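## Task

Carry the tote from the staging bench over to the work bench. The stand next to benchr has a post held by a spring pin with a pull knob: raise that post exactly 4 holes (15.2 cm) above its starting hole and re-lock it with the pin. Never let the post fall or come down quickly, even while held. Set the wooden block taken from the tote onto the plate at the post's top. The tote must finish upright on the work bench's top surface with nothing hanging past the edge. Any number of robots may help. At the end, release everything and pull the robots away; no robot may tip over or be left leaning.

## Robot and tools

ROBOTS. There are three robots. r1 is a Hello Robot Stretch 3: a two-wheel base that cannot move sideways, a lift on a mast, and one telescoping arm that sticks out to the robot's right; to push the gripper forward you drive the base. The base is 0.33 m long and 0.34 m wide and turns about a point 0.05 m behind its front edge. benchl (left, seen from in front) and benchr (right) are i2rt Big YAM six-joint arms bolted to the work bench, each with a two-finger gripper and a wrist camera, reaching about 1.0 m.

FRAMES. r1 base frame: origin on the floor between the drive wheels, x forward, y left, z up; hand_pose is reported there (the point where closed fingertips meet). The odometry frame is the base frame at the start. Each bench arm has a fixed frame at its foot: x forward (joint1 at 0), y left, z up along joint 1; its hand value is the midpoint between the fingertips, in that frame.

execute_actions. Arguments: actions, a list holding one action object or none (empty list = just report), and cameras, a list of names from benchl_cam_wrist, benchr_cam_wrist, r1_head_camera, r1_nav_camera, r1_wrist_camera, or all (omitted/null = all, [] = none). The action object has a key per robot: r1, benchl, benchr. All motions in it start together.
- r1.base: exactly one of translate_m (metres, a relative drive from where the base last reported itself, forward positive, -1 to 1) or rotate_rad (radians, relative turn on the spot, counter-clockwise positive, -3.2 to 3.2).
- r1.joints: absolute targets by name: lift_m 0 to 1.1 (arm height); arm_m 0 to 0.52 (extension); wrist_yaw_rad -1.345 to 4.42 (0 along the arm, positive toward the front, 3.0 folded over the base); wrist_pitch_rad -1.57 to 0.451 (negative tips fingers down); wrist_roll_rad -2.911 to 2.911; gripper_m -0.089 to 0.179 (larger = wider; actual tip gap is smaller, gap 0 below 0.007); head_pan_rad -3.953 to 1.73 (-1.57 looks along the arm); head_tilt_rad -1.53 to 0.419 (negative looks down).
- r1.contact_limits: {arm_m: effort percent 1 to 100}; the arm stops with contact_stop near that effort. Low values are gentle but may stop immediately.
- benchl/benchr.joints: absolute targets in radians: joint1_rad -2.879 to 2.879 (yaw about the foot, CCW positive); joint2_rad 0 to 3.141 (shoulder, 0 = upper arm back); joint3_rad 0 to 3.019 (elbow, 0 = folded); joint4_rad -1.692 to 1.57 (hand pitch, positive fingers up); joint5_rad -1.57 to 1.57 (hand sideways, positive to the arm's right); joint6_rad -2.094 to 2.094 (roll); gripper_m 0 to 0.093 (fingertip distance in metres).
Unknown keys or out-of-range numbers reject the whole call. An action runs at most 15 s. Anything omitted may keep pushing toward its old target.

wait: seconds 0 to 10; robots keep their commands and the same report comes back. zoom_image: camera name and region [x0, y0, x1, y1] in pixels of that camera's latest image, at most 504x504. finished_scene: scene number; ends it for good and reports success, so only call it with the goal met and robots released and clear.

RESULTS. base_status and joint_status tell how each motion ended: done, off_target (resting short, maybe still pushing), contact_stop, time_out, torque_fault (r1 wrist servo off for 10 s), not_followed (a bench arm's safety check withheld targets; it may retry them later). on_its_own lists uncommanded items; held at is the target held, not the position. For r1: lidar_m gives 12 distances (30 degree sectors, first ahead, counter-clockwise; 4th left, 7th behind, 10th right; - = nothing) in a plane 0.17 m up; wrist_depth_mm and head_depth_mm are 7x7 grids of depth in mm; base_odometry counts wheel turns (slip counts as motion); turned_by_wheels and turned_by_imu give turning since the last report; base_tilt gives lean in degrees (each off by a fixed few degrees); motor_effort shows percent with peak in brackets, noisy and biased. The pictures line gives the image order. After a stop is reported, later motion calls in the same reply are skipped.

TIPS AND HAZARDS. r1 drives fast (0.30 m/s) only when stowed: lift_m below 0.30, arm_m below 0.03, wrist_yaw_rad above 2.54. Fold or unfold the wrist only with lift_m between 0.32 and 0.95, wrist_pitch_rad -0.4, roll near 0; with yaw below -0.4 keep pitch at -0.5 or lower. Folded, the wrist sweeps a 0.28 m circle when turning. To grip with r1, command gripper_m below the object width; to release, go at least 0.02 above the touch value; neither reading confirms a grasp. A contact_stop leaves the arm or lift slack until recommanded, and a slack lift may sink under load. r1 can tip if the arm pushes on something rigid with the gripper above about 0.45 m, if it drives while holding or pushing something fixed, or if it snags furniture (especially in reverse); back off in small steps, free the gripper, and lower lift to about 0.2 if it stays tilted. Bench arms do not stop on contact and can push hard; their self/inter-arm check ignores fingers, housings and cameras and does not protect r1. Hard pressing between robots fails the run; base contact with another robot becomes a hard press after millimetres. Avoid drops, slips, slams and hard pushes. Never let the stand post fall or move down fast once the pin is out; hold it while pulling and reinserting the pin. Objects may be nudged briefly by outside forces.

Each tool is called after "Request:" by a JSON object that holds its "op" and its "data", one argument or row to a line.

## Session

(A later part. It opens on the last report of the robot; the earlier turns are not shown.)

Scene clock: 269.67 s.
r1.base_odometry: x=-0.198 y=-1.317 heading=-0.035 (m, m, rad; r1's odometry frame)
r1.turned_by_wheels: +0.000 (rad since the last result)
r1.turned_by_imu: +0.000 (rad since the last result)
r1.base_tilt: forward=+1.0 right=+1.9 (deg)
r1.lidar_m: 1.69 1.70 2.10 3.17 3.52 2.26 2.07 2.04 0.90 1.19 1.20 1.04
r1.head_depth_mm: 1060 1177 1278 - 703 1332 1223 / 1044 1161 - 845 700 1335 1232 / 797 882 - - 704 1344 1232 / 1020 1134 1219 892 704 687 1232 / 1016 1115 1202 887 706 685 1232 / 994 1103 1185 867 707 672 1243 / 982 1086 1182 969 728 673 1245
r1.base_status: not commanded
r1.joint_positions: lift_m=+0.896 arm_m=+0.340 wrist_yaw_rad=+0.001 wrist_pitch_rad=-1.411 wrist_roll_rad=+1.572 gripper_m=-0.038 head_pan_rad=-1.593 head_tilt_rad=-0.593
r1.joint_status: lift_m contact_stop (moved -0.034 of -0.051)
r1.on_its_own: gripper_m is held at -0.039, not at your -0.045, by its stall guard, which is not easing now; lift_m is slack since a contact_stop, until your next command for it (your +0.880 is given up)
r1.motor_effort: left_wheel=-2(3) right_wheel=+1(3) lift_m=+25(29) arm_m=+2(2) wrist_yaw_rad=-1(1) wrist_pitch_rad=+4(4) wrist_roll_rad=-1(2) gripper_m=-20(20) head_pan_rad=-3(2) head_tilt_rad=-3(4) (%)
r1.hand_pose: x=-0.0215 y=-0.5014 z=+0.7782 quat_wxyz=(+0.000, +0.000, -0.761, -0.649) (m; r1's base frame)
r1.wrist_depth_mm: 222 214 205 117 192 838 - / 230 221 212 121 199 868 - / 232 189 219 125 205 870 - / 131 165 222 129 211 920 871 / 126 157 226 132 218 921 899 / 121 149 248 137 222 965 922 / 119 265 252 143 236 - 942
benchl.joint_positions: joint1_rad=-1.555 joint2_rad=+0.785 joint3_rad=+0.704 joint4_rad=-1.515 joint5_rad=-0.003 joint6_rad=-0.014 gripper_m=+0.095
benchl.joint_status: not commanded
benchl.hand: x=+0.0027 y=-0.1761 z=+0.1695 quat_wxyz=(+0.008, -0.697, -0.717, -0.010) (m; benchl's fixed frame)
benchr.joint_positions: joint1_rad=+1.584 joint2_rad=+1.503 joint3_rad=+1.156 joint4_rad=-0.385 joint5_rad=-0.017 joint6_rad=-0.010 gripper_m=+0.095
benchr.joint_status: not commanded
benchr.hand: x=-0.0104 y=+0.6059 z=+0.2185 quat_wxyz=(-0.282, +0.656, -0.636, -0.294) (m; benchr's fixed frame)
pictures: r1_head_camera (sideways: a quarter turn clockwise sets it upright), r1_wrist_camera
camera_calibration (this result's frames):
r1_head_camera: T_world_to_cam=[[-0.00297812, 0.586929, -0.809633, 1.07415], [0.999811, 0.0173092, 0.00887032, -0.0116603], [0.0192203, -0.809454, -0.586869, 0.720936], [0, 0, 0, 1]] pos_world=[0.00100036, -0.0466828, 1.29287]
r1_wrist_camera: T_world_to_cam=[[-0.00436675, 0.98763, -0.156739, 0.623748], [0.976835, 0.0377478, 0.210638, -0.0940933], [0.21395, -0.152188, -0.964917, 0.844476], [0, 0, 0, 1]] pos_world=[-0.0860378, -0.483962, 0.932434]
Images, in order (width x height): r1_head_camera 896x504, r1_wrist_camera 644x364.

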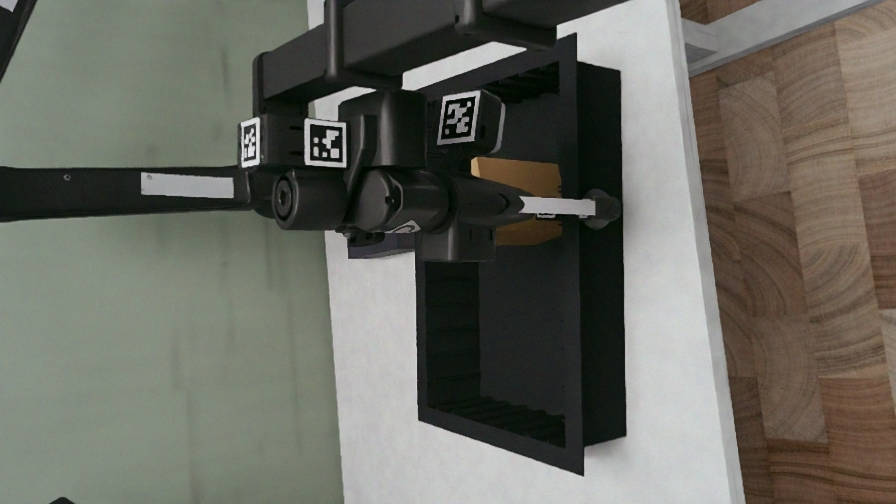

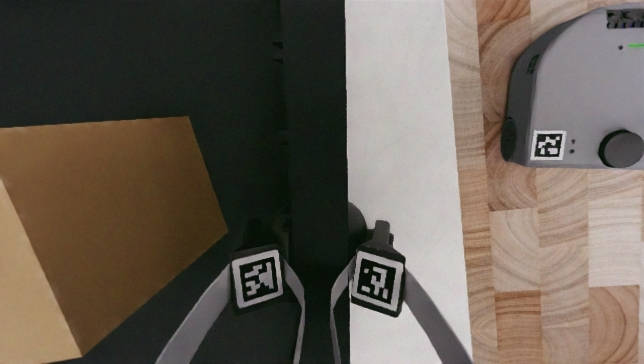

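Request:
{"op": "execute_actions", "data": {
  "actions": [
    {"r1":{"joints":{"gripper_m":0.05,"lift_m":0.9}}}
  ],
  "cameras": []
}}

Request:
{"op": "execute_actions", "data": {
  "actions": [
    {"r1":{"joints":{"lift_m":1.0}},"benchr":{"joints":{"joint2_rad":1.3,"joint3_rad":0.7,"joint4_rad":0.5,"joint1_rad":1.52}}}
  ],
  "cameras": []
}}

Request:
{"op": "execute_actions", "data": {
  "actions": [
    {"r1":{"base":{"rotate_rad":0.2},"joints":{"arm_m":0.0,"lift_m":0.94,"wrist_pitch_rad":-0.4,"wrist_roll_rad":0}}}
  ],
  "cameras": ["benchr_cam_wrist","r1_head_camera"]
}}

Request:
{"op": "execute_actions", "data": {
  "actions": [
    {"r1":{"base":{"translate_m":-0.5},"joints":{"wrist_yaw_rad":1.57,"lift_m":0.6}}}
  ],
  "cameras": ["r1_nav_camera"]
}}

Scene clock: 305.30 s.
r1.base_odometry: x=-0.198 y=-1.317 heading=-0.035 (m, m, rad; r1's odometry frame)
r1.turned_by_wheels: +0.000 (rad since the last result)
r1.turned_by_imu: +0.001 (rad since the last result)
r1.base_tilt: forward=+1.1 right=+2.0 (deg)
r1.lidar_m: 1.69 1.71 2.10 3.17 3.54 2.27 2.06 2.03 0.90 1.19 1.20 1.04
r1.head_depth_mm: 1057 1180 1279 - 699 1324 1221 / 1047 1159 - 852 701 1339 1239 / 799 882 - - 703 1341 1237 / 1020 1127 1219 888 704 684 1230 / 1002 1116 1206 886 705 686 1244 / 998 1099 1185 867 706 673 1235 / 989 1087 1175 961 727 658 1248
r1.base_status: not commanded
r1.joint_positions: lift_m=+0.899 arm_m=+0.340 wrist_yaw_rad=+0.001 wrist_pitch_rad=-1.401 wrist_roll_rad=+1.572 gripper_m=+0.050 head_pan_rad=-1.593 head_tilt_rad=-0.593
r1.joint_status: all done
r1.motor_effort: left_wheel=-1(1) right_wheel=+1(1) lift_m=+35(35) arm_m=+2(2) wrist_yaw_rad=-1(1) wrist_pitch_rad=+0(3) wrist_roll_rad=-1(1) gripper_m=+1(81) head_pan_rad=-3(3) head_tilt_rad=-3(3) (%)
r1.hand_pose: x=-0.0215 y=-0.5040 z=+0.7815 quat_wxyz=(+0.000, +0.000, -0.764, -0.645) (m; r1's base frame)
r1.wrist_depth_mm: 225 216 207 119 195 826 - / 234 224 215 122 200 838 - / 235 189 220 126 205 857 - / 129 161 226 131 212 905 864 / 124 154 201 136 217 939 908 / 120 145 - 141 - 972 921 / 121 269 256 147 235 979 948
benchl.joint_positions: joint1_rad=-1.555 joint2_rad=+0.785 joint3_rad=+0.704 joint4_rad=-1.515 joint5_rad=-0.003 joint6_rad=-0.014 gripper_m=+0.095
benchl.joint_status: not commanded
benchl.hand: x=+0.0027 y=-0.1761 z=+0.1695 quat_wxyz=(+0.008, -0.697, -0.717, -0.010) (m; benchl's fixed frame)
benchr.joint_positions: joint1_rad=+1.584 joint2_rad=+1.503 joint3_rad=+1.156 joint4_rad=-0.385 joint5_rad=-0.017 joint6_rad=-0.010 gripper_m=+0.095
benchr.joint_status: not commanded
benchr.hand: x=-0.0104 y=+0.6059 z=+0.2185 quat_wxyz=(-0.282, +0.656, -0.636, -0.294) (m; benchr's fixed frame)
pictures: none
No camera images: the call's "cameras" was empty. Leave "cameras" out to get every camera's image.

Scene clock: 307.03 s.
r1.base_odometry: x=-0.198 y=-1.317 heading=-0.035 (m, m, rad; r1's odometry frame)
r1.turned_by_wheels: +0.000 (rad since the last result)
r1.turned_by_imu: +0.000 (rad since the last result)
r1.base_tilt: forward=+1.1 right=+1.9 (deg)
r1.lidar_m: 1.69 1.71 2.11 3.16 3.52 2.27 2.07 2.03 0.90 1.19 1.20 1.04
r1.head_depth_mm: 1018 - 1263 951 719 1322 1218 / 764 - - 865 703 1339 1231 / 1024 - - 858 705 1344 1227 / 780 1130 1224 869 706 684 1237 / 1011 1110 1208 887 708 688 1235 / 995 1097 1195 867 709 671 1236 / 983 1086 1180 965 725 655 1246
r1.base_status: not commanded
r1.joint_positions: lift_m=+0.999 arm_m=+0.340 wrist_yaw_rad=+0.001 wrist_pitch_rad=-1.401 wrist_roll_rad=+1.572 gripper_m=+0.050 head_pan_rad=-1.593 head_tilt_rad=-0.593
r1.joint_status: all done
r1.motor_effort: left_wheel=-1(2) right_wheel=+2(1) lift_m=+37(38) arm_m=+2(2) wrist_yaw_rad=-1(1) wrist_pitch_rad=+0(0) wrist_roll_rad=-1(1) gripper_m=+0(0) head_pan_rad=-3(3) head_tilt_rad=-3(3) (%)
r1.hand_pose: x=-0.0215 y=-0.5040 z=+0.8814 quat_wxyz=(+0.000, +0.000, -0.764, -0.645) (m; r1's base frame)
r1.wrist_depth_mm: 281 319 306 281 292 908 871 / 294 330 320 301 297 945 - / 292 328 290 311 306 976 - / 292 218 245 322 316 - 951 / 295 229 221 334 323 - 984 / 305 372 - 346 - - - / 319 366 384 361 346 - -
benchl.joint_positions: joint1_rad=-1.555 joint2_rad=+0.785 joint3_rad=+0.704 joint4_rad=-1.515 joint5_rad=-0.003 joint6_rad=-0.014 gripper_m=+0.095
benchl.joint_status: not commanded
benchl.hand: x=+0.0027 y=-0.1761 z=+0.1695 quat_wxyz=(+0.008, -0.697, -0.717, -0.010) (m; benchl's fixed frame)
benchr.joint_positions: joint1_rad=+1.521 joint2_rad=+1.295 joint3_rad=+0.693 joint4_rad=+0.474 joint5_rad=-0.017 joint6_rad=-0.010 gripper_m=+0.095
benchr.joint_status: all done
benchr.hand: x=+0.0248 y=+0.5423 z=+0.2653 quat_wxyz=(-0.476, +0.524, -0.538, -0.457) (m; benchr's fixed frame)
pictures: none
No camera images: the call's "cameras" was empty. Leave "cameras" out to get every camera's image.

Scene clock: 310.73 s.
r1.base_odometry: x=-0.198 y=-1.317 heading=+0.165 (m, m, rad; r1's odometry frame)
r1.turned_by_wheels: +0.200 (rad since the last result)
r1.turned_by_imu: +0.203 (rad since the last result)
r1.base_tilt: forward=+1.1 right=+1.9 (deg)
r1.lidar_m: 1.69 1.78 2.51 3.17 2.82 2.12 2.07 1.22 0.90 1.19 1.04 1.74
r1.head_depth_mm: 975 1055 951 849 - - - / 962 1099 1187 839 690 - - / 1010 1124 1209 885 - - - / 1015 1119 1218 891 763 1013 1236 / 1005 1125 1225 896 718 687 1239 / 790 1139 1225 958 768 690 1240 / 1030 890 983 959 770 1343 1242
r1.base_status: done
r1.joint_positions: lift_m=+0.941 arm_m=+0.000 wrist_yaw_rad=+0.001 wrist_pitch_rad=-0.421 wrist_roll_rad=+0.006 gripper_m=+0.050 head_pan_rad=-1.593 head_tilt_rad=-0.593
r1.joint_status: all done
r1.motor_effort: left_wheel=-4(7) right_wheel=+3(7) lift_m=+12(31) arm_m=-2(2) wrist_yaw_rad=-1(1) wrist_pitch_rad=+6(6) wrist_roll_rad=-3(4) gripper_m=+0(0) head_pan_rad=-3(3) head_tilt_rad=-3(3) (%)
r1.hand_pose: x=-0.0214 y=-0.3694 z=+0.9527 quat_wxyz=(+0.690, +0.148, -0.693, -0.148) (m; r1's base frame)
r1.wrist_depth_mm: 891 877 922 900 868 868 858 / 950 689 941 964 698 939 947 / 709 692 757 588 680 746 755 / 601 619 550 588 408 516 593 / 495 498 395 496 430 463 481 / 428 426 - 402 - 360 409 / 374 371 372 372 371 374 370
benchl.joint_positions: joint1_rad=-1.555 joint2_rad=+0.785 joint3_rad=+0.704 joint4_rad=-1.515 joint5_rad=-0.003 joint6_rad=-0.014 gripper_m=+0.095
benchl.joint_status: not commanded
benchl.hand: x=+0.0027 y=-0.1761 z=+0.1695 quat_wxyz=(+0.008, -0.697, -0.717, -0.010) (m; benchl's fixed frame)
benchr.joint_positions: joint1_rad=+1.521 joint2_rad=+1.295 joint3_rad=+0.693 joint4_rad=+0.474 joint5_rad=-0.017 joint6_rad=-0.010 gripper_m=+0.095
benchr.joint_status: not commanded
benchr.hand: x=+0.0248 y=+0.5423 z=+0.2653 quat_wxyz=(-0.476, +0.524, -0.538, -0.457) (m; benchr's fixed frame)
pictures: benchr_cam_wrist, r1_head_camera (sideways: a quarter turn clockwise sets it upright)
camera_calibration (this result's frames):
benchr_cam_wrist: T_world_to_cam=[[0.999419, -0.0330433, 0.0083542, -0.00867564], [-0.0164233, -0.68167, -0.731475, 0.570664], [0.0298651, 0.730913, -0.681817, -0.0903632], [0, 0, 0, 1]] pos_world=[0.0207415, 0.454766, 0.355888]
r1_head_camera: T_world_to_cam=[[-0.00297143, 0.586931, -0.809632, 1.07415], [0.999811, 0.0172978, 0.0088704, -0.0116604], [0.0192112, -0.809452, -0.586871, 0.720939], [0, 0, 0, 1]] pos_world=[0.000999835, -0.0466828, 1.29287]
Images, in order (width x height): benchr_cam_wrist 504x504, r1_head_camera 896x504.

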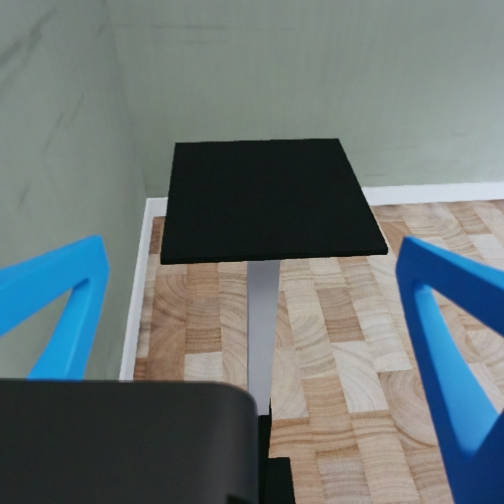

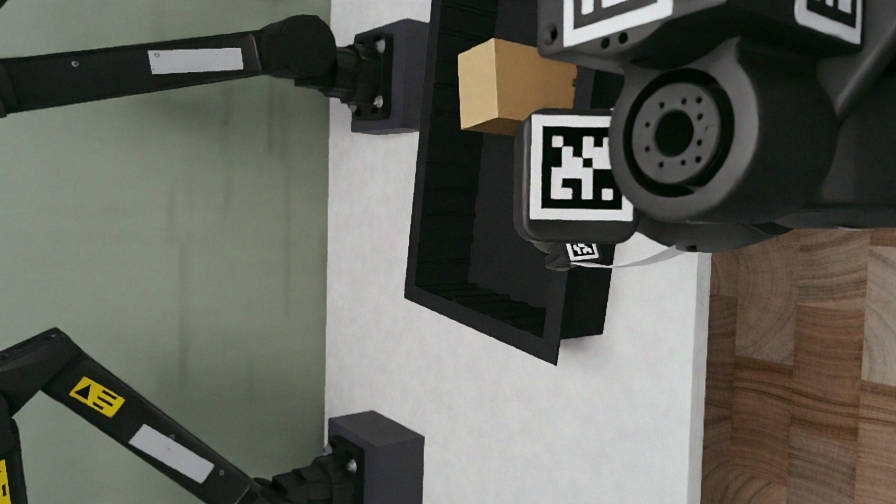

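Scene clock: 317.00 s.
r1.base_odometry: x=-0.692 y=-1.399 heading=+0.165 (m, m, rad; r1's odometry frame)
r1.turned_by_wheels: +0.000 (rad since the last result)
r1.turned_by_imu: +0.000 (rad since the last result)
r1.base_tilt: forward=+1.1 right=+1.9 (deg)
r1.lidar_m: 2.19 2.30 3.27 3.17 2.14 1.61 1.57 1.59 0.90 0.74 1.23 1.41
r1.head_depth_mm: 977 1034 1213 1381 1587 1357 1230 / 972 782 1200 1022 762 666 1231 / 978 805 1190 957 766 668 1226 / 979 1093 1189 957 765 669 1234 / 764 1112 1207 958 767 670 1237 / 757 1099 970 896 760 673 1242 / 1006 863 1181 867 713 685 1237
r1.base_status: done
r1.joint_positions: lift_m=+0.601 arm_m=+0.000 wrist_yaw_rad=+1.568 wrist_pitch_rad=-0.420 wrist_roll_rad=+0.006 gripper_m=+0.050 head_pan_rad=-1.593 head_tilt_rad=-0.593
r1.joint_status: all done
r1.motor_effort: left_wheel=-3(8) right_wheel=+3(5) lift_m=+12(8) arm_m=-2(2) wrist_yaw_rad=+2(2) wrist_pitch_rad=+6(6) wrist_roll_rad=-3(3) gripper_m=+1(0) head_pan_rad=-3(3) head_tilt_rad=-3(3) (%)
r1.hand_pose: x=+0.2028 y=-0.1461 z=+0.6129 quat_wxyz=(+0.593, +0.594, -0.387, +0.382) (m; r1's base frame)
r1.wrist_depth_mm: - - - - - - - / - - - - - - - / - - - - - - - / - - - - - - - / - - - - - - - / 894 881 - 874 - 877 902 / 784 783 776 782 766 777 783
benchl.joint_positions: joint1_rad=-1.555 joint2_rad=+0.785 joint3_rad=+0.704 joint4_rad=-1.515 joint5_rad=-0.003 joint6_rad=-0.014 gripper_m=+0.095
benchl.joint_status: not commanded
benchl.hand: x=+0.0027 y=-0.1761 z=+0.1695 quat_wxyz=(+0.008, -0.697, -0.717, -0.010) (m; benchl's fixed frame)
benchr.joint_positions: joint1_rad=+1.521 joint2_rad=+1.295 joint3_rad=+0.693 joint4_rad=+0.474 joint5_rad=-0.017 joint6_rad=-0.010 gripper_m=+0.095
benchr.joint_status: not commanded
benchr.hand: x=+0.0248 y=+0.5423 z=+0.2653 quat_wxyz=(-0.476, +0.524, -0.538, -0.457) (m; benchr's fixed frame)
pictures: r1_nav_camera (sideways: a quarter turn counterclockwise sets it upright)
camera_calibration (this result's frames):
r1_nav_camera: T_world_to_cam=[[0.000233016, -0.55459, 0.832124, -1.04107], [-0.9989, 0.0388916, 0.0262, 0.0252036], [-0.0468929, -0.831214, -0.553971, 0.681062], [0, 0, 0, 1]] pos_world=[0.0573554, -0.0122378, 1.24293]
Images, in order (width x height): r1_nav_camera 672x504.

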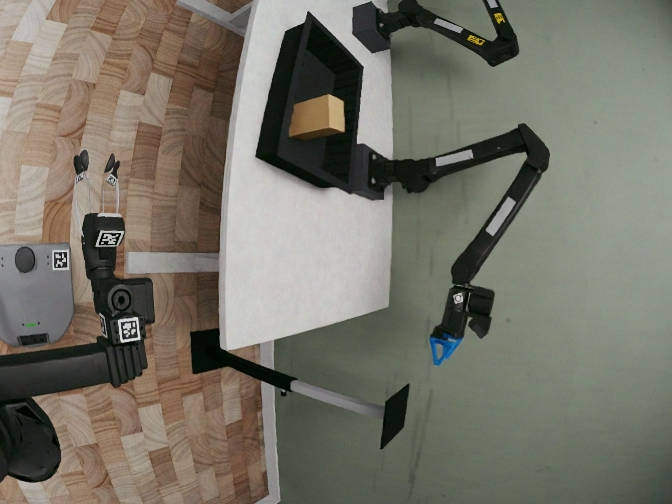

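Request:
{"op": "execute_actions", "data": {
  "actions": [
    {"r1":{"base":{"translate_m":-0.85},"joints":{"wrist_pitch_rad":0,"lift_m":0.45,"head_pan_rad":-1.0,"head_tilt_rad":-0.7}},"benchr":{"joints":{"joint1_rad":1.507,"joint2_rad":2.2,"joint3_rad":0.886,"joint4_rad":1.46}}}
  ],
  "cameras": ["r1_head_camera","benchr_cam_wrist"]
}}

Request:
{"op": "execute_actions", "data": {
  "actions": [
    {"r1":{"base":{"rotate_rad":-0.24}}}
  ],
  "cameras": ["r1_head_camera","r1_nav_camera"]
}}

Scene clock: 386.57 s.
r1.base_odometry: x=-1.530 y=-1.538 heading=+0.165 (m, m, rad; r1's odometry frame)
r1.turned_by_wheels: +0.000 (rad since the last result)
r1.turned_by_imu: +0.001 (rad since the last result)
r1.base_tilt: forward=+1.0 right=+1.9 (deg)
r1.lidar_m: 3.02 3.16 3.65 2.46 0.99 0.74 0.73 0.76 1.08 1.13 0.87 1.07
r1.head_depth_mm: 1023 1125 1265 1430 1533 1350 1179 / 1085 1131 1335 1541 1571 1353 1184 / 1158 988 1442 1595 1501 1352 1188 / 1243 1017 1611 1798 1599 1355 1186 / 1259 1070 1197 1730 1552 1360 1199 / 1432 1376 1111 1869 1609 1357 1194 / 1191 1306 1067 1816 1591 1367 1190
r1.base_status: done
r1.joint_positions: lift_m=+0.451 arm_m=+0.000 wrist_yaw_rad=+1.568 wrist_pitch_rad=-0.023 wrist_roll_rad=+0.006 gripper_m=+0.050 head_pan_rad=-1.007 head_tilt_rad=-0.691
r1.joint_status: all done
r1.motor_effort: left_wheel=-2(8) right_wheel=+3(3) lift_m=+11(12) arm_m=-2(2) wrist_yaw_rad=+2(2) wrist_pitch_rad=+6(7) wrist_roll_rad=-3(3) gripper_m=+0(0) head_pan_rad=+2(23) head_tilt_rad=-4(14) (%)
r1.hand_pose: x=+0.2342 y=-0.1461 z=+0.5593 quat_wxyz=(+0.505, +0.506, -0.496, +0.492) (m; r1's base frame)
r1.wrist_depth_mm: - - - - - 934 959 / - - - - - - 713 / - - - - - - 736 / - - - - - - 774 / - - - - - - 791 / - - - - - - 815 / 944 922 970 933 922 884 824
benchl.joint_positions: joint1_rad=-1.555 joint2_rad=+0.785 joint3_rad=+0.704 joint4_rad=-1.515 joint5_rad=-0.003 joint6_rad=-0.014 gripper_m=+0.095
benchl.joint_status: not commanded
benchl.hand: x=+0.0027 y=-0.1761 z=+0.1695 quat_wxyz=(+0.008, -0.697, -0.717, -0.010) (m; benchl's fixed frame)
benchr.joint_positions: joint1_rad=+1.521 joint2_rad=+2.083 joint3_rad=+0.912 joint4_rad=+1.514 joint5_rad=-0.019 joint6_rad=+0.036 gripper_m=+0.095
benchr.joint_status: all done
benchr.hand: x=+0.0297 y=+0.6464 z=+0.1577 quat_wxyz=(-0.578, +0.395, -0.419, -0.578) (m; benchr's fixed frame)
pictures: benchr_cam_wrist, r1_head_camera (sideways: a quarter turn clockwise sets it upright)
camera_calibration (this result's frames):
benchr_cam_wrist: T_world_to_cam=[[0.999383, -0.021268, -0.027941, -0.0111265], [-0.0327155, -0.274884, -0.960921, 0.3368], [0.0127563, 0.961242, -0.275411, -0.452401], [0, 0, 0, 1]] pos_world=[0.0279092, 0.527211, 0.198731]
r1_head_camera: T_world_to_cam=[[-0.367872, 0.551928, -0.748362, 0.996507], [0.824011, 0.566431, 0.012693, -0.0155633], [0.430901, -0.611989, -0.663169, 0.817679], [0, 0, 0, 1]] pos_world=[0.0270722, -0.0407742, 1.28821]
Images, in order (width x height): benchr_cam_wrist 504x504, r1_head_camera 896x504.

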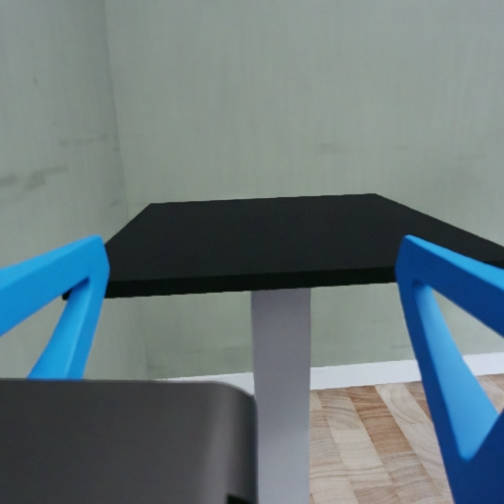

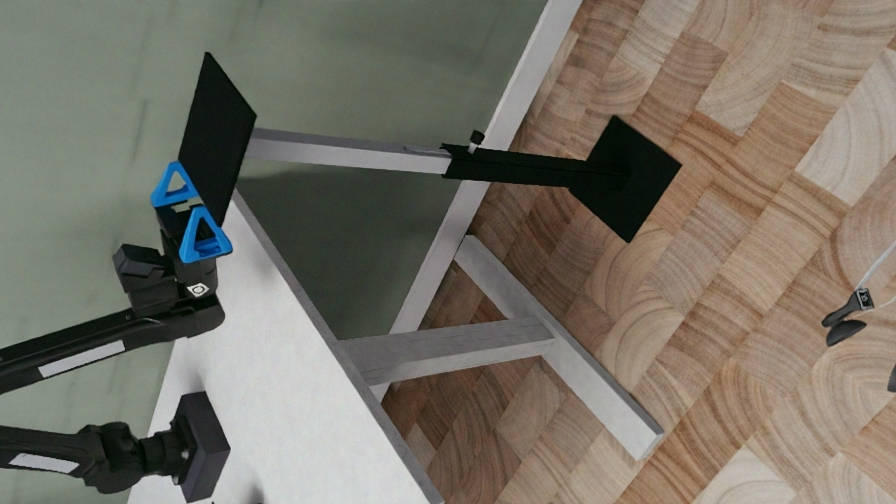

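Scene clock: 387.87 s.
r1.base_odometry: x=-1.530 y=-1.538 heading=-0.075 (m, m, rad; r1's odometry frame)
r1.turned_by_wheels: -0.240 (rad since the last result)
r1.turned_by_imu: -0.242 (rad since the last result)
r1.base_tilt: forward=+1.1 right=+1.8 (deg)
r1.lidar_m: 2.18 3.04 3.64 3.24 1.31 0.81 0.73 0.73 0.87 1.13 0.87 1.07
r1.head_depth_mm: 955 1061 1197 1367 1533 1345 1179 / 991 1108 1250 1439 1569 1353 1185 / 1029 1154 1318 1527 1585 1348 1189 / 1070 1161 1387 1562 1511 1353 1182 / 1115 947 1411 1714 1557 1346 1200 / 1167 995 1550 1781 1613 1363 1191 / 1214 1001 1161 1378 1510 1358 1194
r1.base_status: done
r1.joint_positions: lift_m=+0.451 arm_m=+0.000 wrist_yaw_rad=+1.568 wrist_pitch_rad=-0.023 wrist_roll_rad=+0.006 gripper_m=+0.050 head_pan_rad=-1.007 head_tilt_rad=-0.691
r1.joint_status: not commanded
r1.motor_effort: left_wheel=+3(7) right_wheel=-4(7) lift_m=+11(12) arm_m=-2(2) wrist_yaw_rad=+2(2) wrist_pitch_rad=+6(6) wrist_roll_rad=-3(3) gripper_m=+0(1) head_pan_rad=+3(1) head_tilt_rad=-4(4) (%)
r1.hand_pose: x=+0.2342 y=-0.1460 z=+0.5593 quat_wxyz=(+0.505, +0.507, -0.496, +0.492) (m; r1's base frame)
r1.wrist_depth_mm: - - - - - - 974 / - - - - - 828 930 / - - - - - - 997 / - - - - - - - / - - - - - - - / - - - - - - - / 938 954 922 937 901 935 896
benchl.joint_positions: joint1_rad=-1.555 joint2_rad=+0.785 joint3_rad=+0.704 joint4_rad=-1.515 joint5_rad=-0.003 joint6_rad=-0.014 gripper_m=+0.095
benchl.joint_status: not commanded
benchl.hand: x=+0.0027 y=-0.1761 z=+0.1695 quat_wxyz=(+0.008, -0.697, -0.717, -0.010) (m; benchl's fixed frame)
benchr.joint_positions: joint1_rad=+1.521 joint2_rad=+2.083 joint3_rad=+0.912 joint4_rad=+1.514 joint5_rad=-0.019 joint6_rad=+0.036 gripper_m=+0.095
benchr.joint_status: not commanded
benchr.hand: x=+0.0297 y=+0.6464 z=+0.1577 quat_wxyz=(-0.578, +0.395, -0.419, -0.578) (m; benchr's fixed frame)
pictures: r1_head_camera (sideways: a quarter turn clockwise sets it upright), r1_nav_camera (sideways: a quarter turn counterclockwise sets it upright)
camera_calibration (this result's frames):
r1_head_camera: T_world_to_cam=[[-0.367883, 0.551938, -0.748349, 0.996491], [0.824008, 0.566436, 0.0126938, -0.0155642], [0.430898, -0.611976, -0.663184, 0.817698], [0, 0, 0, 1]] pos_world=[0.0270723, -0.0407739, 1.2882]
r1_nav_camera: T_world_to_cam=[[0.348975, -0.528499, 0.77389, -0.96728], [-0.852345, -0.522245, 0.0277061, 0.0223523], [0.389517, -0.66929, -0.632714, 0.780839], [0, 0, 0, 1]] pos_world=[0.0524578, 0.0230753, 1.242]
Images, in order (width x height): r1_head_camera 896x504, r1_nav_camera 672x504.

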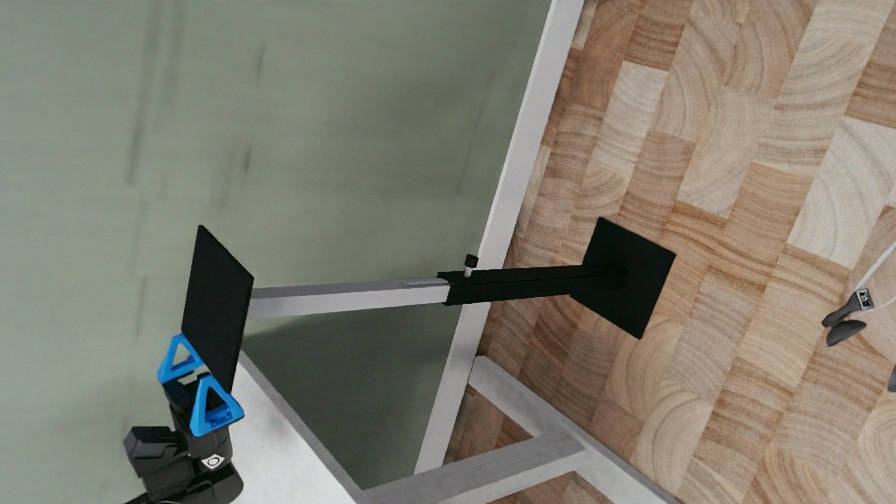

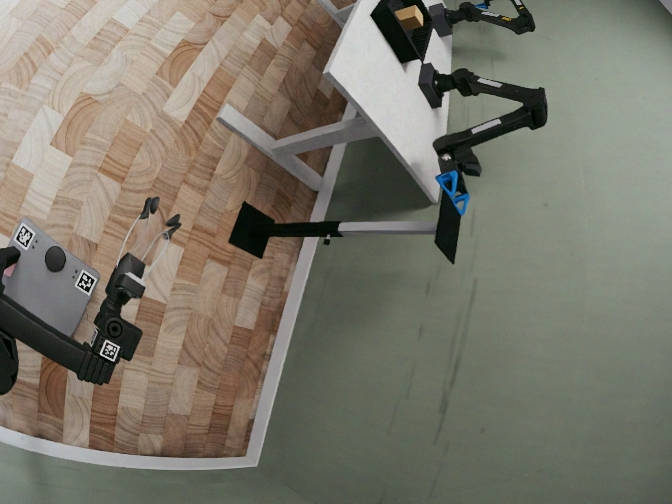

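Request:
{"op": "execute_actions", "data": {
  "actions": [
    {"r1":{"base":{"rotate_rad":-0.5},"joints":{"lift_m":0.39}},"benchr":{"joints":{"joint2_rad":1.9,"joint3_rad":0.6,"joint4_rad":1.3,"joint6_rad":0,"joint1_rad":1.49}}}
  ],
  "cameras": []
}}

Request:
{"op": "execute_actions", "data": {
  "actions": [
    {"r1":{"base":{"translate_m":0.22}},"benchr":{"joints":{"joint2_rad":2.1,"joint3_rad":0.7,"joint4_rad":1.5}}}
  ],
  "cameras": []
}}

Request:
{"op": "execute_actions", "data": {
  "actions": [
    {"r1":{"base":{"rotate_rad":0.5},"joints":{"arm_m":0.46}}}
  ],
  "cameras": ["r1_head_camera","r1_wrist_camera","benchr_cam_wrist"]
}}

Scene clock: 402.83 s.
r1.base_odometry: x=-1.530 y=-1.538 heading=-0.575 (m, m, rad; r1's odometry frame)
r1.turned_by_wheels: -0.500 (rad since the last result)
r1.turned_by_imu: -0.504 (rad since the last result)
r1.base_tilt: forward=+1.1 right=+1.9 (deg)
r1.lidar_m: 1.07 2.17 3.04 3.64 3.61 1.27 0.80 0.73 0.73 0.89 1.13 0.87
r1.head_depth_mm: 1010 1136 1304 1545 1566 1351 1182 / 999 1122 1301 1522 1596 1346 1180 / 993 1117 1285 1510 1584 1349 1179 / 985 1107 1258 1498 1588 1360 1189 / 971 1093 1248 1466 1591 1353 1191 / 960 1083 1228 1444 1589 1362 1189 / 958 1072 1224 1426 1575 1335 1198
r1.base_status: done
r1.joint_positions: lift_m=+0.391 arm_m=+0.000 wrist_yaw_rad=+1.568 wrist_pitch_rad=-0.022 wrist_roll_rad=+0.006 gripper_m=+0.050 head_pan_rad=-1.007 head_tilt_rad=-0.691
r1.joint_status: all done
r1.motor_effort: left_wheel=+3(7) right_wheel=-4(7) lift_m=+12(13) arm_m=-2(2) wrist_yaw_rad=+1(1) wrist_pitch_rad=+6(6) wrist_roll_rad=-3(3) gripper_m=+0(0) head_pan_rad=+3(3) head_tilt_rad=-4(4) (%)
r1.hand_pose: x=+0.2343 y=-0.1460 z=+0.4996 quat_wxyz=(+0.505, +0.506, -0.496, +0.492) (m; r1's base frame)
r1.wrist_depth_mm: - 944 954 - - 902 763 / - - - - - 916 765 / - - - - - 933 795 / - - - - - 956 792 / - - - - - 998 807 / - - - - - 960 837 / 847 853 854 851 836 859 813
benchl.joint_positions: joint1_rad=-1.555 joint2_rad=+0.785 joint3_rad=+0.704 joint4_rad=-1.515 joint5_rad=-0.003 joint6_rad=-0.014 gripper_m=+0.095
benchl.joint_status: not commanded
benchl.hand: x=+0.0027 y=-0.1761 z=+0.1695 quat_wxyz=(+0.008, -0.697, -0.717, -0.010) (m; benchl's fixed frame)
benchr.joint_positions: joint1_rad=+1.500 joint2_rad=+1.881 joint3_rad=+0.600 joint4_rad=+1.313 joint5_rad=-0.019 joint6_rad=+0.010 gripper_m=+0.095
benchr.joint_status: all done
benchr.hand: x=+0.0369 y=+0.5560 z=+0.1121 quat_wxyz=(-0.519, +0.477, -0.507, -0.497) (m; benchr's fixed frame)
pictures: none
No camera images: the call's "cameras" was empty. Leave "cameras" out to get every camera's image.

Scene clock: 406.03 s.
r1.base_odometry: x=-1.346 y=-1.658 heading=-0.575 (m, m, rad; r1's odometry frame)
r1.turned_by_wheels: +0.000 (rad since the last result)
r1.turned_by_imu: +0.001 (rad since the last result)
r1.base_tilt: forward=+1.1 right=+1.9 (deg)
r1.lidar_m: 0.85 1.96 2.87 3.53 3.75 1.56 0.99 0.89 0.90 1.09 0.99 0.67
r1.head_depth_mm: 875 996 1135 1342 1542 1352 1182 / 869 978 1128 1319 1515 1353 1187 / 859 970 1114 1298 1504 1350 1191 / 857 960 1105 1281 1516 1355 1185 / 850 951 1093 1278 1495 1360 1186 / 841 942 1074 1253 1487 1293 1185 / 838 932 1034 1221 998 1337 1187
r1.base_status: done
r1.joint_positions: lift_m=+0.391 arm_m=+0.000 wrist_yaw_rad=+1.568 wrist_pitch_rad=-0.022 wrist_roll_rad=+0.006 gripper_m=+0.050 head_pan_rad=-1.007 head_tilt_rad=-0.691
r1.joint_status: not commanded
r1.motor_effort: left_wheel=+3(8) right_wheel=-3(4) lift_m=+12(12) arm_m=-2(2) wrist_yaw_rad=+1(2) wrist_pitch_rad=+6(6) wrist_roll_rad=-3(3) gripper_m=+1(0) head_pan_rad=+1(2) head_tilt_rad=-4(4) (%)
r1.hand_pose: x=+0.2343 y=-0.1460 z=+0.4996 quat_wxyz=(+0.505, +0.506, -0.496, +0.492) (m; r1's base frame)
r1.wrist_depth_mm: 977 675 680 804 920 761 656 / - - - - 943 784 653 / - - - - 986 787 668 / - - - - - 790 689 / - - - - 557 828 694 / - - - - - 848 704 / 847 853 819 852 783 803 719
benchl.joint_positions: joint1_rad=-1.555 joint2_rad=+0.785 joint3_rad=+0.704 joint4_rad=-1.515 joint5_rad=-0.003 joint6_rad=-0.014 gripper_m=+0.095
benchl.joint_status: not commanded
benchl.hand: x=+0.0027 y=-0.1761 z=+0.1695 quat_wxyz=(+0.008, -0.697, -0.717, -0.010) (m; benchl's fixed frame)
benchr.joint_positions: joint1_rad=+1.500 joint2_rad=+2.094 joint3_rad=+0.691 joint4_rad=+1.475 joint5_rad=-0.019 joint6_rad=+0.010 gripper_m=+0.095
benchr.joint_status: all done
benchr.hand: x=+0.0384 y=+0.5778 z=+0.0656 quat_wxyz=(-0.529, +0.467, -0.496, -0.506) (m; benchr's fixed frame)
pictures: none
No camera images: the call's "cameras" was empty. Leave "cameras" out to get every camera's image.

Scene clock: 410.60 s.
r1.base_odometry: x=-1.346 y=-1.658 heading=-0.075 (m, m, rad; r1's odometry frame)
r1.turned_by_wheels: +0.500 (rad since the last result)
r1.turned_by_imu: +0.506 (rad since the last result)
r1.base_tilt: forward=+1.0 right=+1.9 (deg)
r1.lidar_m: 1.96 2.87 3.46 3.35 1.62 1.00 0.89 0.90 1.08 0.99 0.67 0.85
r1.head_depth_mm: 833 925 1042 1202 1357 1329 1177 / 863 961 1090 1262 1476 1360 1177 / 897 1006 763 1340 1513 1339 1182 / 931 1055 761 1356 1510 1320 1186 / 974 1104 1197 1519 1574 1364 1188 / 1010 1156 899 1621 1548 1345 1194 / 1066 1155 963 929 1281 1334 1193
r1.base_status: done
r1.joint_positions: lift_m=+0.391 arm_m=+0.460 wrist_yaw_rad=+1.569 wrist_pitch_rad=-0.022 wrist_roll_rad=+0.006 gripper_m=+0.050 head_pan_rad=-1.007 head_tilt_rad=-0.691
r1.joint_status: all done
r1.motor_effort: left_wheel=-4(7) right_wheel=+4(7) lift_m=+12(12) arm_m=+3(3) wrist_yaw_rad=+0(1) wrist_pitch_rad=+6(6) wrist_roll_rad=-3(3) gripper_m=+1(0) head_pan_rad=+2(1) head_tilt_rad=-4(4) (%)
r1.hand_pose: x=+0.2343 y=-0.6052 z=+0.4996 quat_wxyz=(+0.505, +0.506, -0.496, +0.493) (m; r1's base frame)
r1.wrist_depth_mm: 789 670 620 549 670 522 389 / - - - - 812 528 390 / - - - - 844 546 393 / - - - 290 849 545 400 / - - - 302 742 548 402 / - - - 315 - 549 403 / 876 853 785 328 805 528 409
benchl.joint_positions: joint1_rad=-1.555 joint2_rad=+0.785 joint3_rad=+0.704 joint4_rad=-1.515 joint5_rad=-0.003 joint6_rad=-0.014 gripper_m=+0.095
benchl.joint_status: not commanded
benchl.hand: x=+0.0027 y=-0.1761 z=+0.1695 quat_wxyz=(+0.008, -0.697, -0.717, -0.010) (m; benchl's fixed frame)
benchr.joint_positions: joint1_rad=+1.500 joint2_rad=+2.094 joint3_rad=+0.691 joint4_rad=+1.475 joint5_rad=-0.019 joint6_rad=+0.010 gripper_m=+0.095
benchr.joint_status: not commanded
benchr.hand: x=+0.0384 y=+0.5778 z=+0.0656 quat_wxyz=(-0.529, +0.467, -0.496, -0.506) (m; benchr's fixed frame)
pictures: benchr_cam_wrist, r1_head_camera (sideways: a quarter turn clockwise sets it upright), r1_wrist_camera
camera_calibration (this result's frames):
benchr_cam_wrist: T_world_to_cam=[[0.998579, -0.0526807, -0.00803366, -0.00699547], [-0.034362, -0.521311, -0.852675, 0.36511], [0.0407315, 0.851739, -0.522381, -0.333588], [0, 0, 0, 1]] pos_world=[0.0331189, 0.474097, 0.137004]
r1_head_camera: T_world_to_cam=[[-0.367973, 0.552012, -0.748251, 0.996363], [0.823977, 0.56648, 0.0126995, -0.0155715], [0.43088, -0.611868, -0.663295, 0.817843], [0, 0, 0, 1]] pos_world=[0.0270735, -0.040771, 1.2882]
r1_wrist_camera: T_world_to_cam=[[-0.0032379, -0.999995, -0.000530407, -0.597534], [-0.236744, 0.00128189, -0.971571, 0.571534], [0.971567, -0.00302028, -0.236747, 0.0541548], [0, 0, 0, 1]] pos_world=[0.0807576, -0.5981, 0.56779]
Images, in order (width x height): benchr_cam_wrist 504x504, r1_head_camera 896x504, r1_wrist_camera 644x364.

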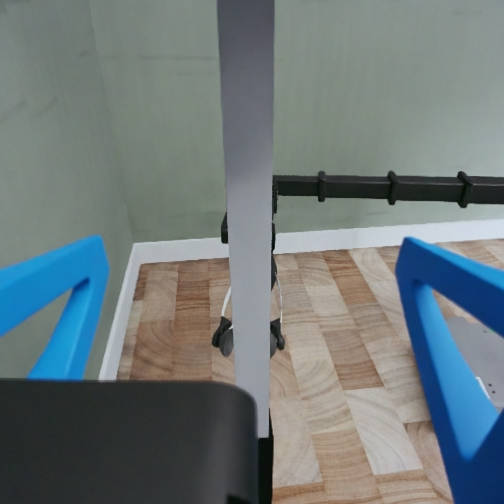

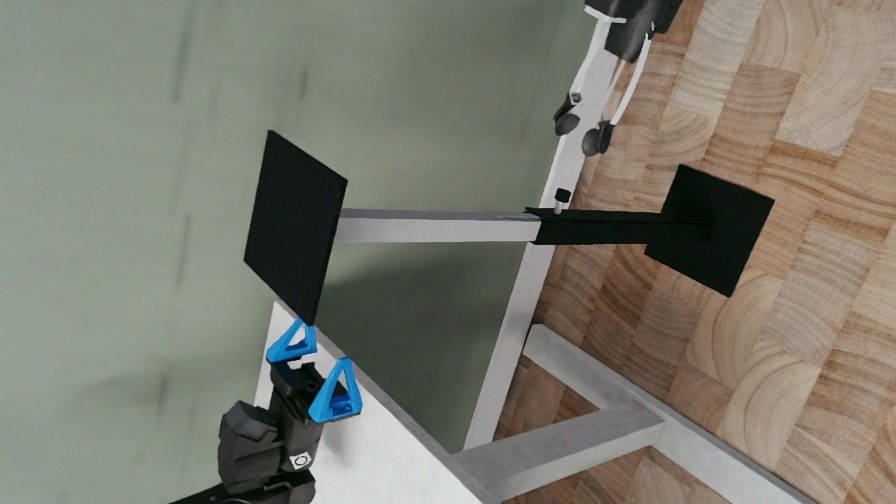

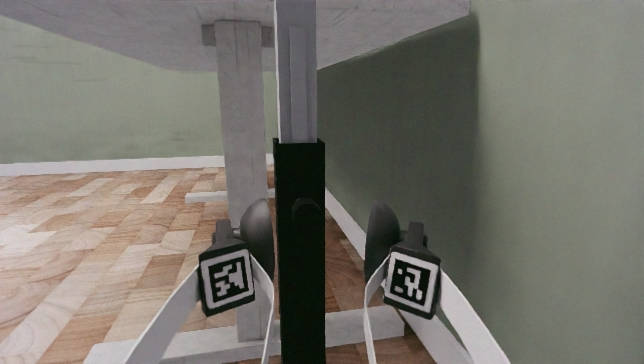

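Request:
{"op": "execute_actions", "data": {
  "actions": [
    {"r1":{"base":{"translate_m":0.07},"joints":{"arm_m":0.45,"lift_m":0.38}},"benchr":{"joints":{"joint2_rad":2.2,"joint3_rad":0.95,"joint4_rad":1.35}}}
  ],
  "cameras": ["r1_wrist_camera"]
}}

Request:
{"op": "execute_actions", "data": {
  "actions": [
    {"benchr":{"joints":{"joint2_rad":2.3,"joint3_rad":1.196,"joint4_rad":1.21}}}
  ],
  "cameras": ["r1_head_camera","benchr_cam_wrist"]
}}

Scene clock: 425.67 s.
r1.base_odometry: x=-1.276 y=-1.663 heading=-0.075 (m, m, rad; r1's odometry frame)
r1.turned_by_wheels: +0.000 (rad since the last result)
r1.turned_by_imu: +0.001 (rad since the last result)
r1.base_tilt: forward=+1.1 right=+1.9 (deg)
r1.lidar_m: 1.90 2.80 3.36 3.35 1.74 1.08 0.96 0.97 1.09 0.98 0.64 0.79
r1.head_depth_mm: 820 910 1029 1186 1346 1331 1185 / 852 946 732 1244 1444 1346 1183 / 884 987 725 1236 1458 1288 1181 / 922 1040 1104 1397 1550 1350 1178 / 958 1082 840 1490 1537 1356 1190 / 1001 1120 846 933 1289 1327 1191 / 993 795 1030 848 1484 1358 1182
r1.base_status: done
r1.joint_positions: lift_m=+0.381 arm_m=+0.450 wrist_yaw_rad=+1.569 wrist_pitch_rad=-0.022 wrist_roll_rad=+0.006 gripper_m=+0.050 head_pan_rad=-1.007 head_tilt_rad=-0.691
r1.joint_status: all done
r1.motor_effort: left_wheel=-3(4) right_wheel=+3(9) lift_m=+12(12) arm_m=-2(2) wrist_yaw_rad=+1(0) wrist_pitch_rad=+6(6) wrist_roll_rad=-3(3) gripper_m=+0(1) head_pan_rad=+2(3) head_tilt_rad=-4(4) (%)
r1.hand_pose: x=+0.2343 y=-0.5957 z=+0.4896 quat_wxyz=(+0.505, +0.506, -0.496, +0.493) (m; r1's base frame)
r1.wrist_depth_mm: - 726 563 202 698 514 385 / - - 590 208 795 522 387 / - - 612 216 832 533 391 / - - - 215 843 526 395 / - - - 220 741 540 395 / - - - 231 - 543 398 / 835 817 733 245 764 527 402
benchl.joint_positions: joint1_rad=-1.555 joint2_rad=+0.785 joint3_rad=+0.704 joint4_rad=-1.515 joint5_rad=-0.003 joint6_rad=-0.014 gripper_m=+0.095
benchl.joint_status: not commanded
benchl.hand: x=+0.0027 y=-0.1761 z=+0.1695 quat_wxyz=(+0.008, -0.697, -0.717, -0.010) (m; benchl's fixed frame)
benchr.joint_positions: joint1_rad=+1.500 joint2_rad=+2.191 joint3_rad=+0.936 joint4_rad=+1.367 joint5_rad=-0.019 joint6_rad=+0.010 gripper_m=+0.095
benchr.joint_status: all done
benchr.hand: x=+0.0442 y=+0.6587 z=+0.0633 quat_wxyz=(-0.539, +0.457, -0.485, -0.515) (m; benchr's fixed frame)
pictures: r1_wrist_camera
camera_calibration (this result's frames):
r1_wrist_camera: T_world_to_cam=[[-0.00323778, -0.999995, -0.000530358, -0.588049], [-0.236744, 0.00128181, -0.971571, 0.561811], [0.971567, -0.00302018, -0.236747, 0.0518174], [0, 0, 0, 1]] pos_world=[0.0807576, -0.588609, 0.557796]
Images, in order (width x height): r1_wrist_camera 644x364.

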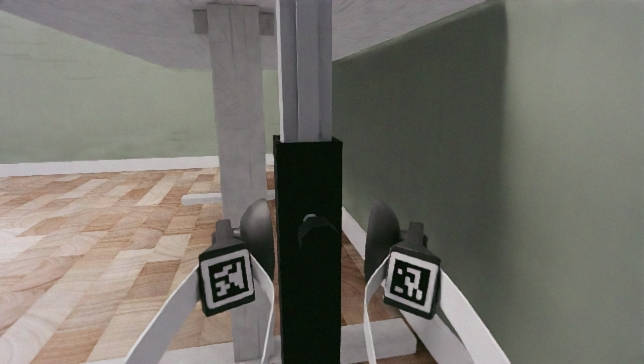

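Scene clock: 426.67 s.
r1.base_odometry: x=-1.276 y=-1.663 heading=-0.075 (m, m, rad; r1's odometry frame)
r1.turned_by_wheels: +0.000 (rad since the last result)
r1.turned_by_imu: +0.000 (rad since the last result)
r1.base_tilt: forward=+1.0 right=+2.0 (deg)
r1.lidar_m: 1.90 2.81 3.37 3.34 1.75 1.08 0.96 0.97 1.09 0.98 0.64 0.79
r1.head_depth_mm: 820 911 1023 1181 1351 1329 1179 / 850 946 729 1240 1436 1354 1184 / 881 992 724 1227 1450 1288 1177 / 924 1039 799 1407 1552 1356 1190 / 960 1091 822 1499 1548 1356 1183 / 1004 1077 853 929 1280 1344 1185 / 732 1173 1067 851 1487 1360 1183
r1.base_status: not commanded
r1.joint_positions: lift_m=+0.381 arm_m=+0.450 wrist_yaw_rad=+1.569 wrist_pitch_rad=-0.022 wrist_roll_rad=+0.006 gripper_m=+0.050 head_pan_rad=-1.007 head_tilt_rad=-0.691
r1.joint_status: not commanded
r1.motor_effort: left_wheel=-3(3) right_wheel=+3(2) lift_m=+12(12) arm_m=-2(2) wrist_yaw_rad=+1(1) wrist_pitch_rad=+6(6) wrist_roll_rad=-3(3) gripper_m=-1(1) head_pan_rad=+3(1) head_tilt_rad=-4(4) (%)
r1.hand_pose: x=+0.2343 y=-0.5957 z=+0.4896 quat_wxyz=(+0.505, +0.506, -0.496, +0.493) (m; r1's base frame)
r1.wrist_depth_mm: - 712 562 201 689 513 383 / - - 582 208 789 523 384 / - - 599 216 833 538 391 / - - - 214 844 535 389 / - - - 220 727 552 389 / - - - 233 - 541 399 / 840 840 726 245 785 525 403
benchl.joint_positions: joint1_rad=-1.555 joint2_rad=+0.785 joint3_rad=+0.704 joint4_rad=-1.515 joint5_rad=-0.003 joint6_rad=-0.014 gripper_m=+0.095
benchl.joint_status: not commanded
benchl.hand: x=+0.0027 y=-0.1761 z=+0.1695 quat_wxyz=(+0.008, -0.697, -0.717, -0.010) (m; benchl's fixed frame)
benchr.joint_positions: joint1_rad=+1.500 joint2_rad=+2.289 joint3_rad=+1.176 joint4_rad=+1.227 joint5_rad=-0.019 joint6_rad=+0.010 gripper_m=+0.095
benchr.joint_status: all done
benchr.hand: x=+0.0495 y=+0.7336 z=+0.0558 quat_wxyz=(-0.539, +0.457, -0.485, -0.515) (m; benchr's fixed frame)
pictures: benchr_cam_wrist, r1_head_camera (sideways: a quarter turn clockwise sets it upright)
camera_calibration (this result's frames):
benchr_cam_wrist: T_world_to_cam=[[0.998601, -0.0523691, -0.00727136, -0.0102389], [-0.0318548, -0.486171, -0.873283, 0.413531], [0.0421979, 0.872293, -0.487159, -0.488997], [0, 0, 0, 1]] pos_world=[0.0440322, 0.627059, 0.122836]
r1_head_camera: T_world_to_cam=[[-0.367984, 0.552026, -0.748235, 0.996343], [0.823976, 0.566482, 0.0127004, -0.0155726], [0.430873, -0.611854, -0.663312, 0.817865], [0, 0, 0, 1]] pos_world=[0.0270734, -0.0407707, 1.2882]
Images, in order (width x height): benchr_cam_wrist 504x504, r1_head_camera 896x504.

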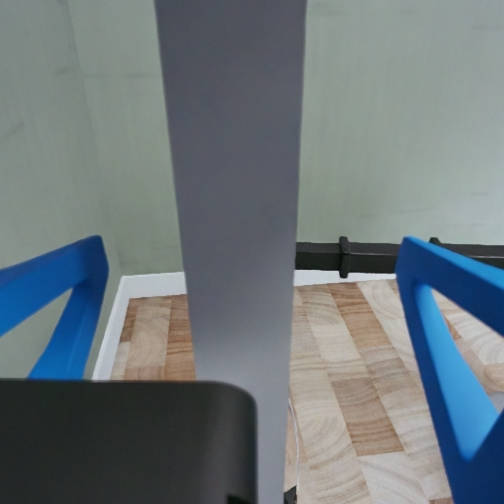

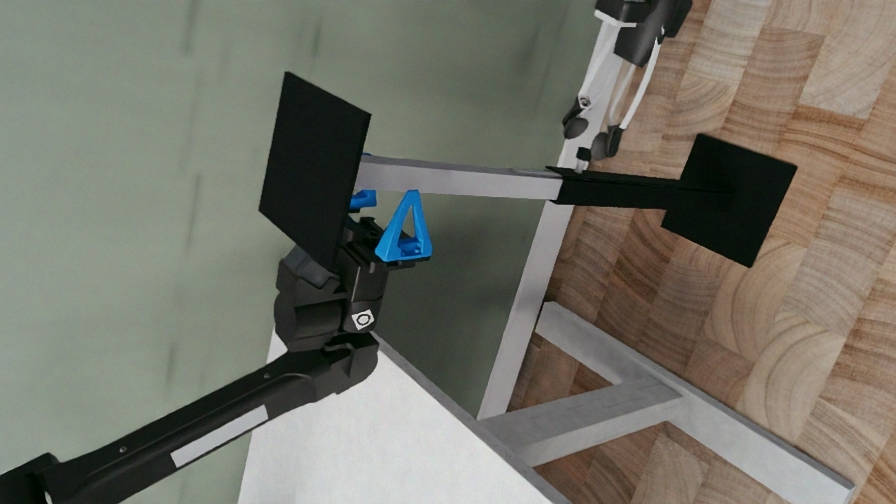

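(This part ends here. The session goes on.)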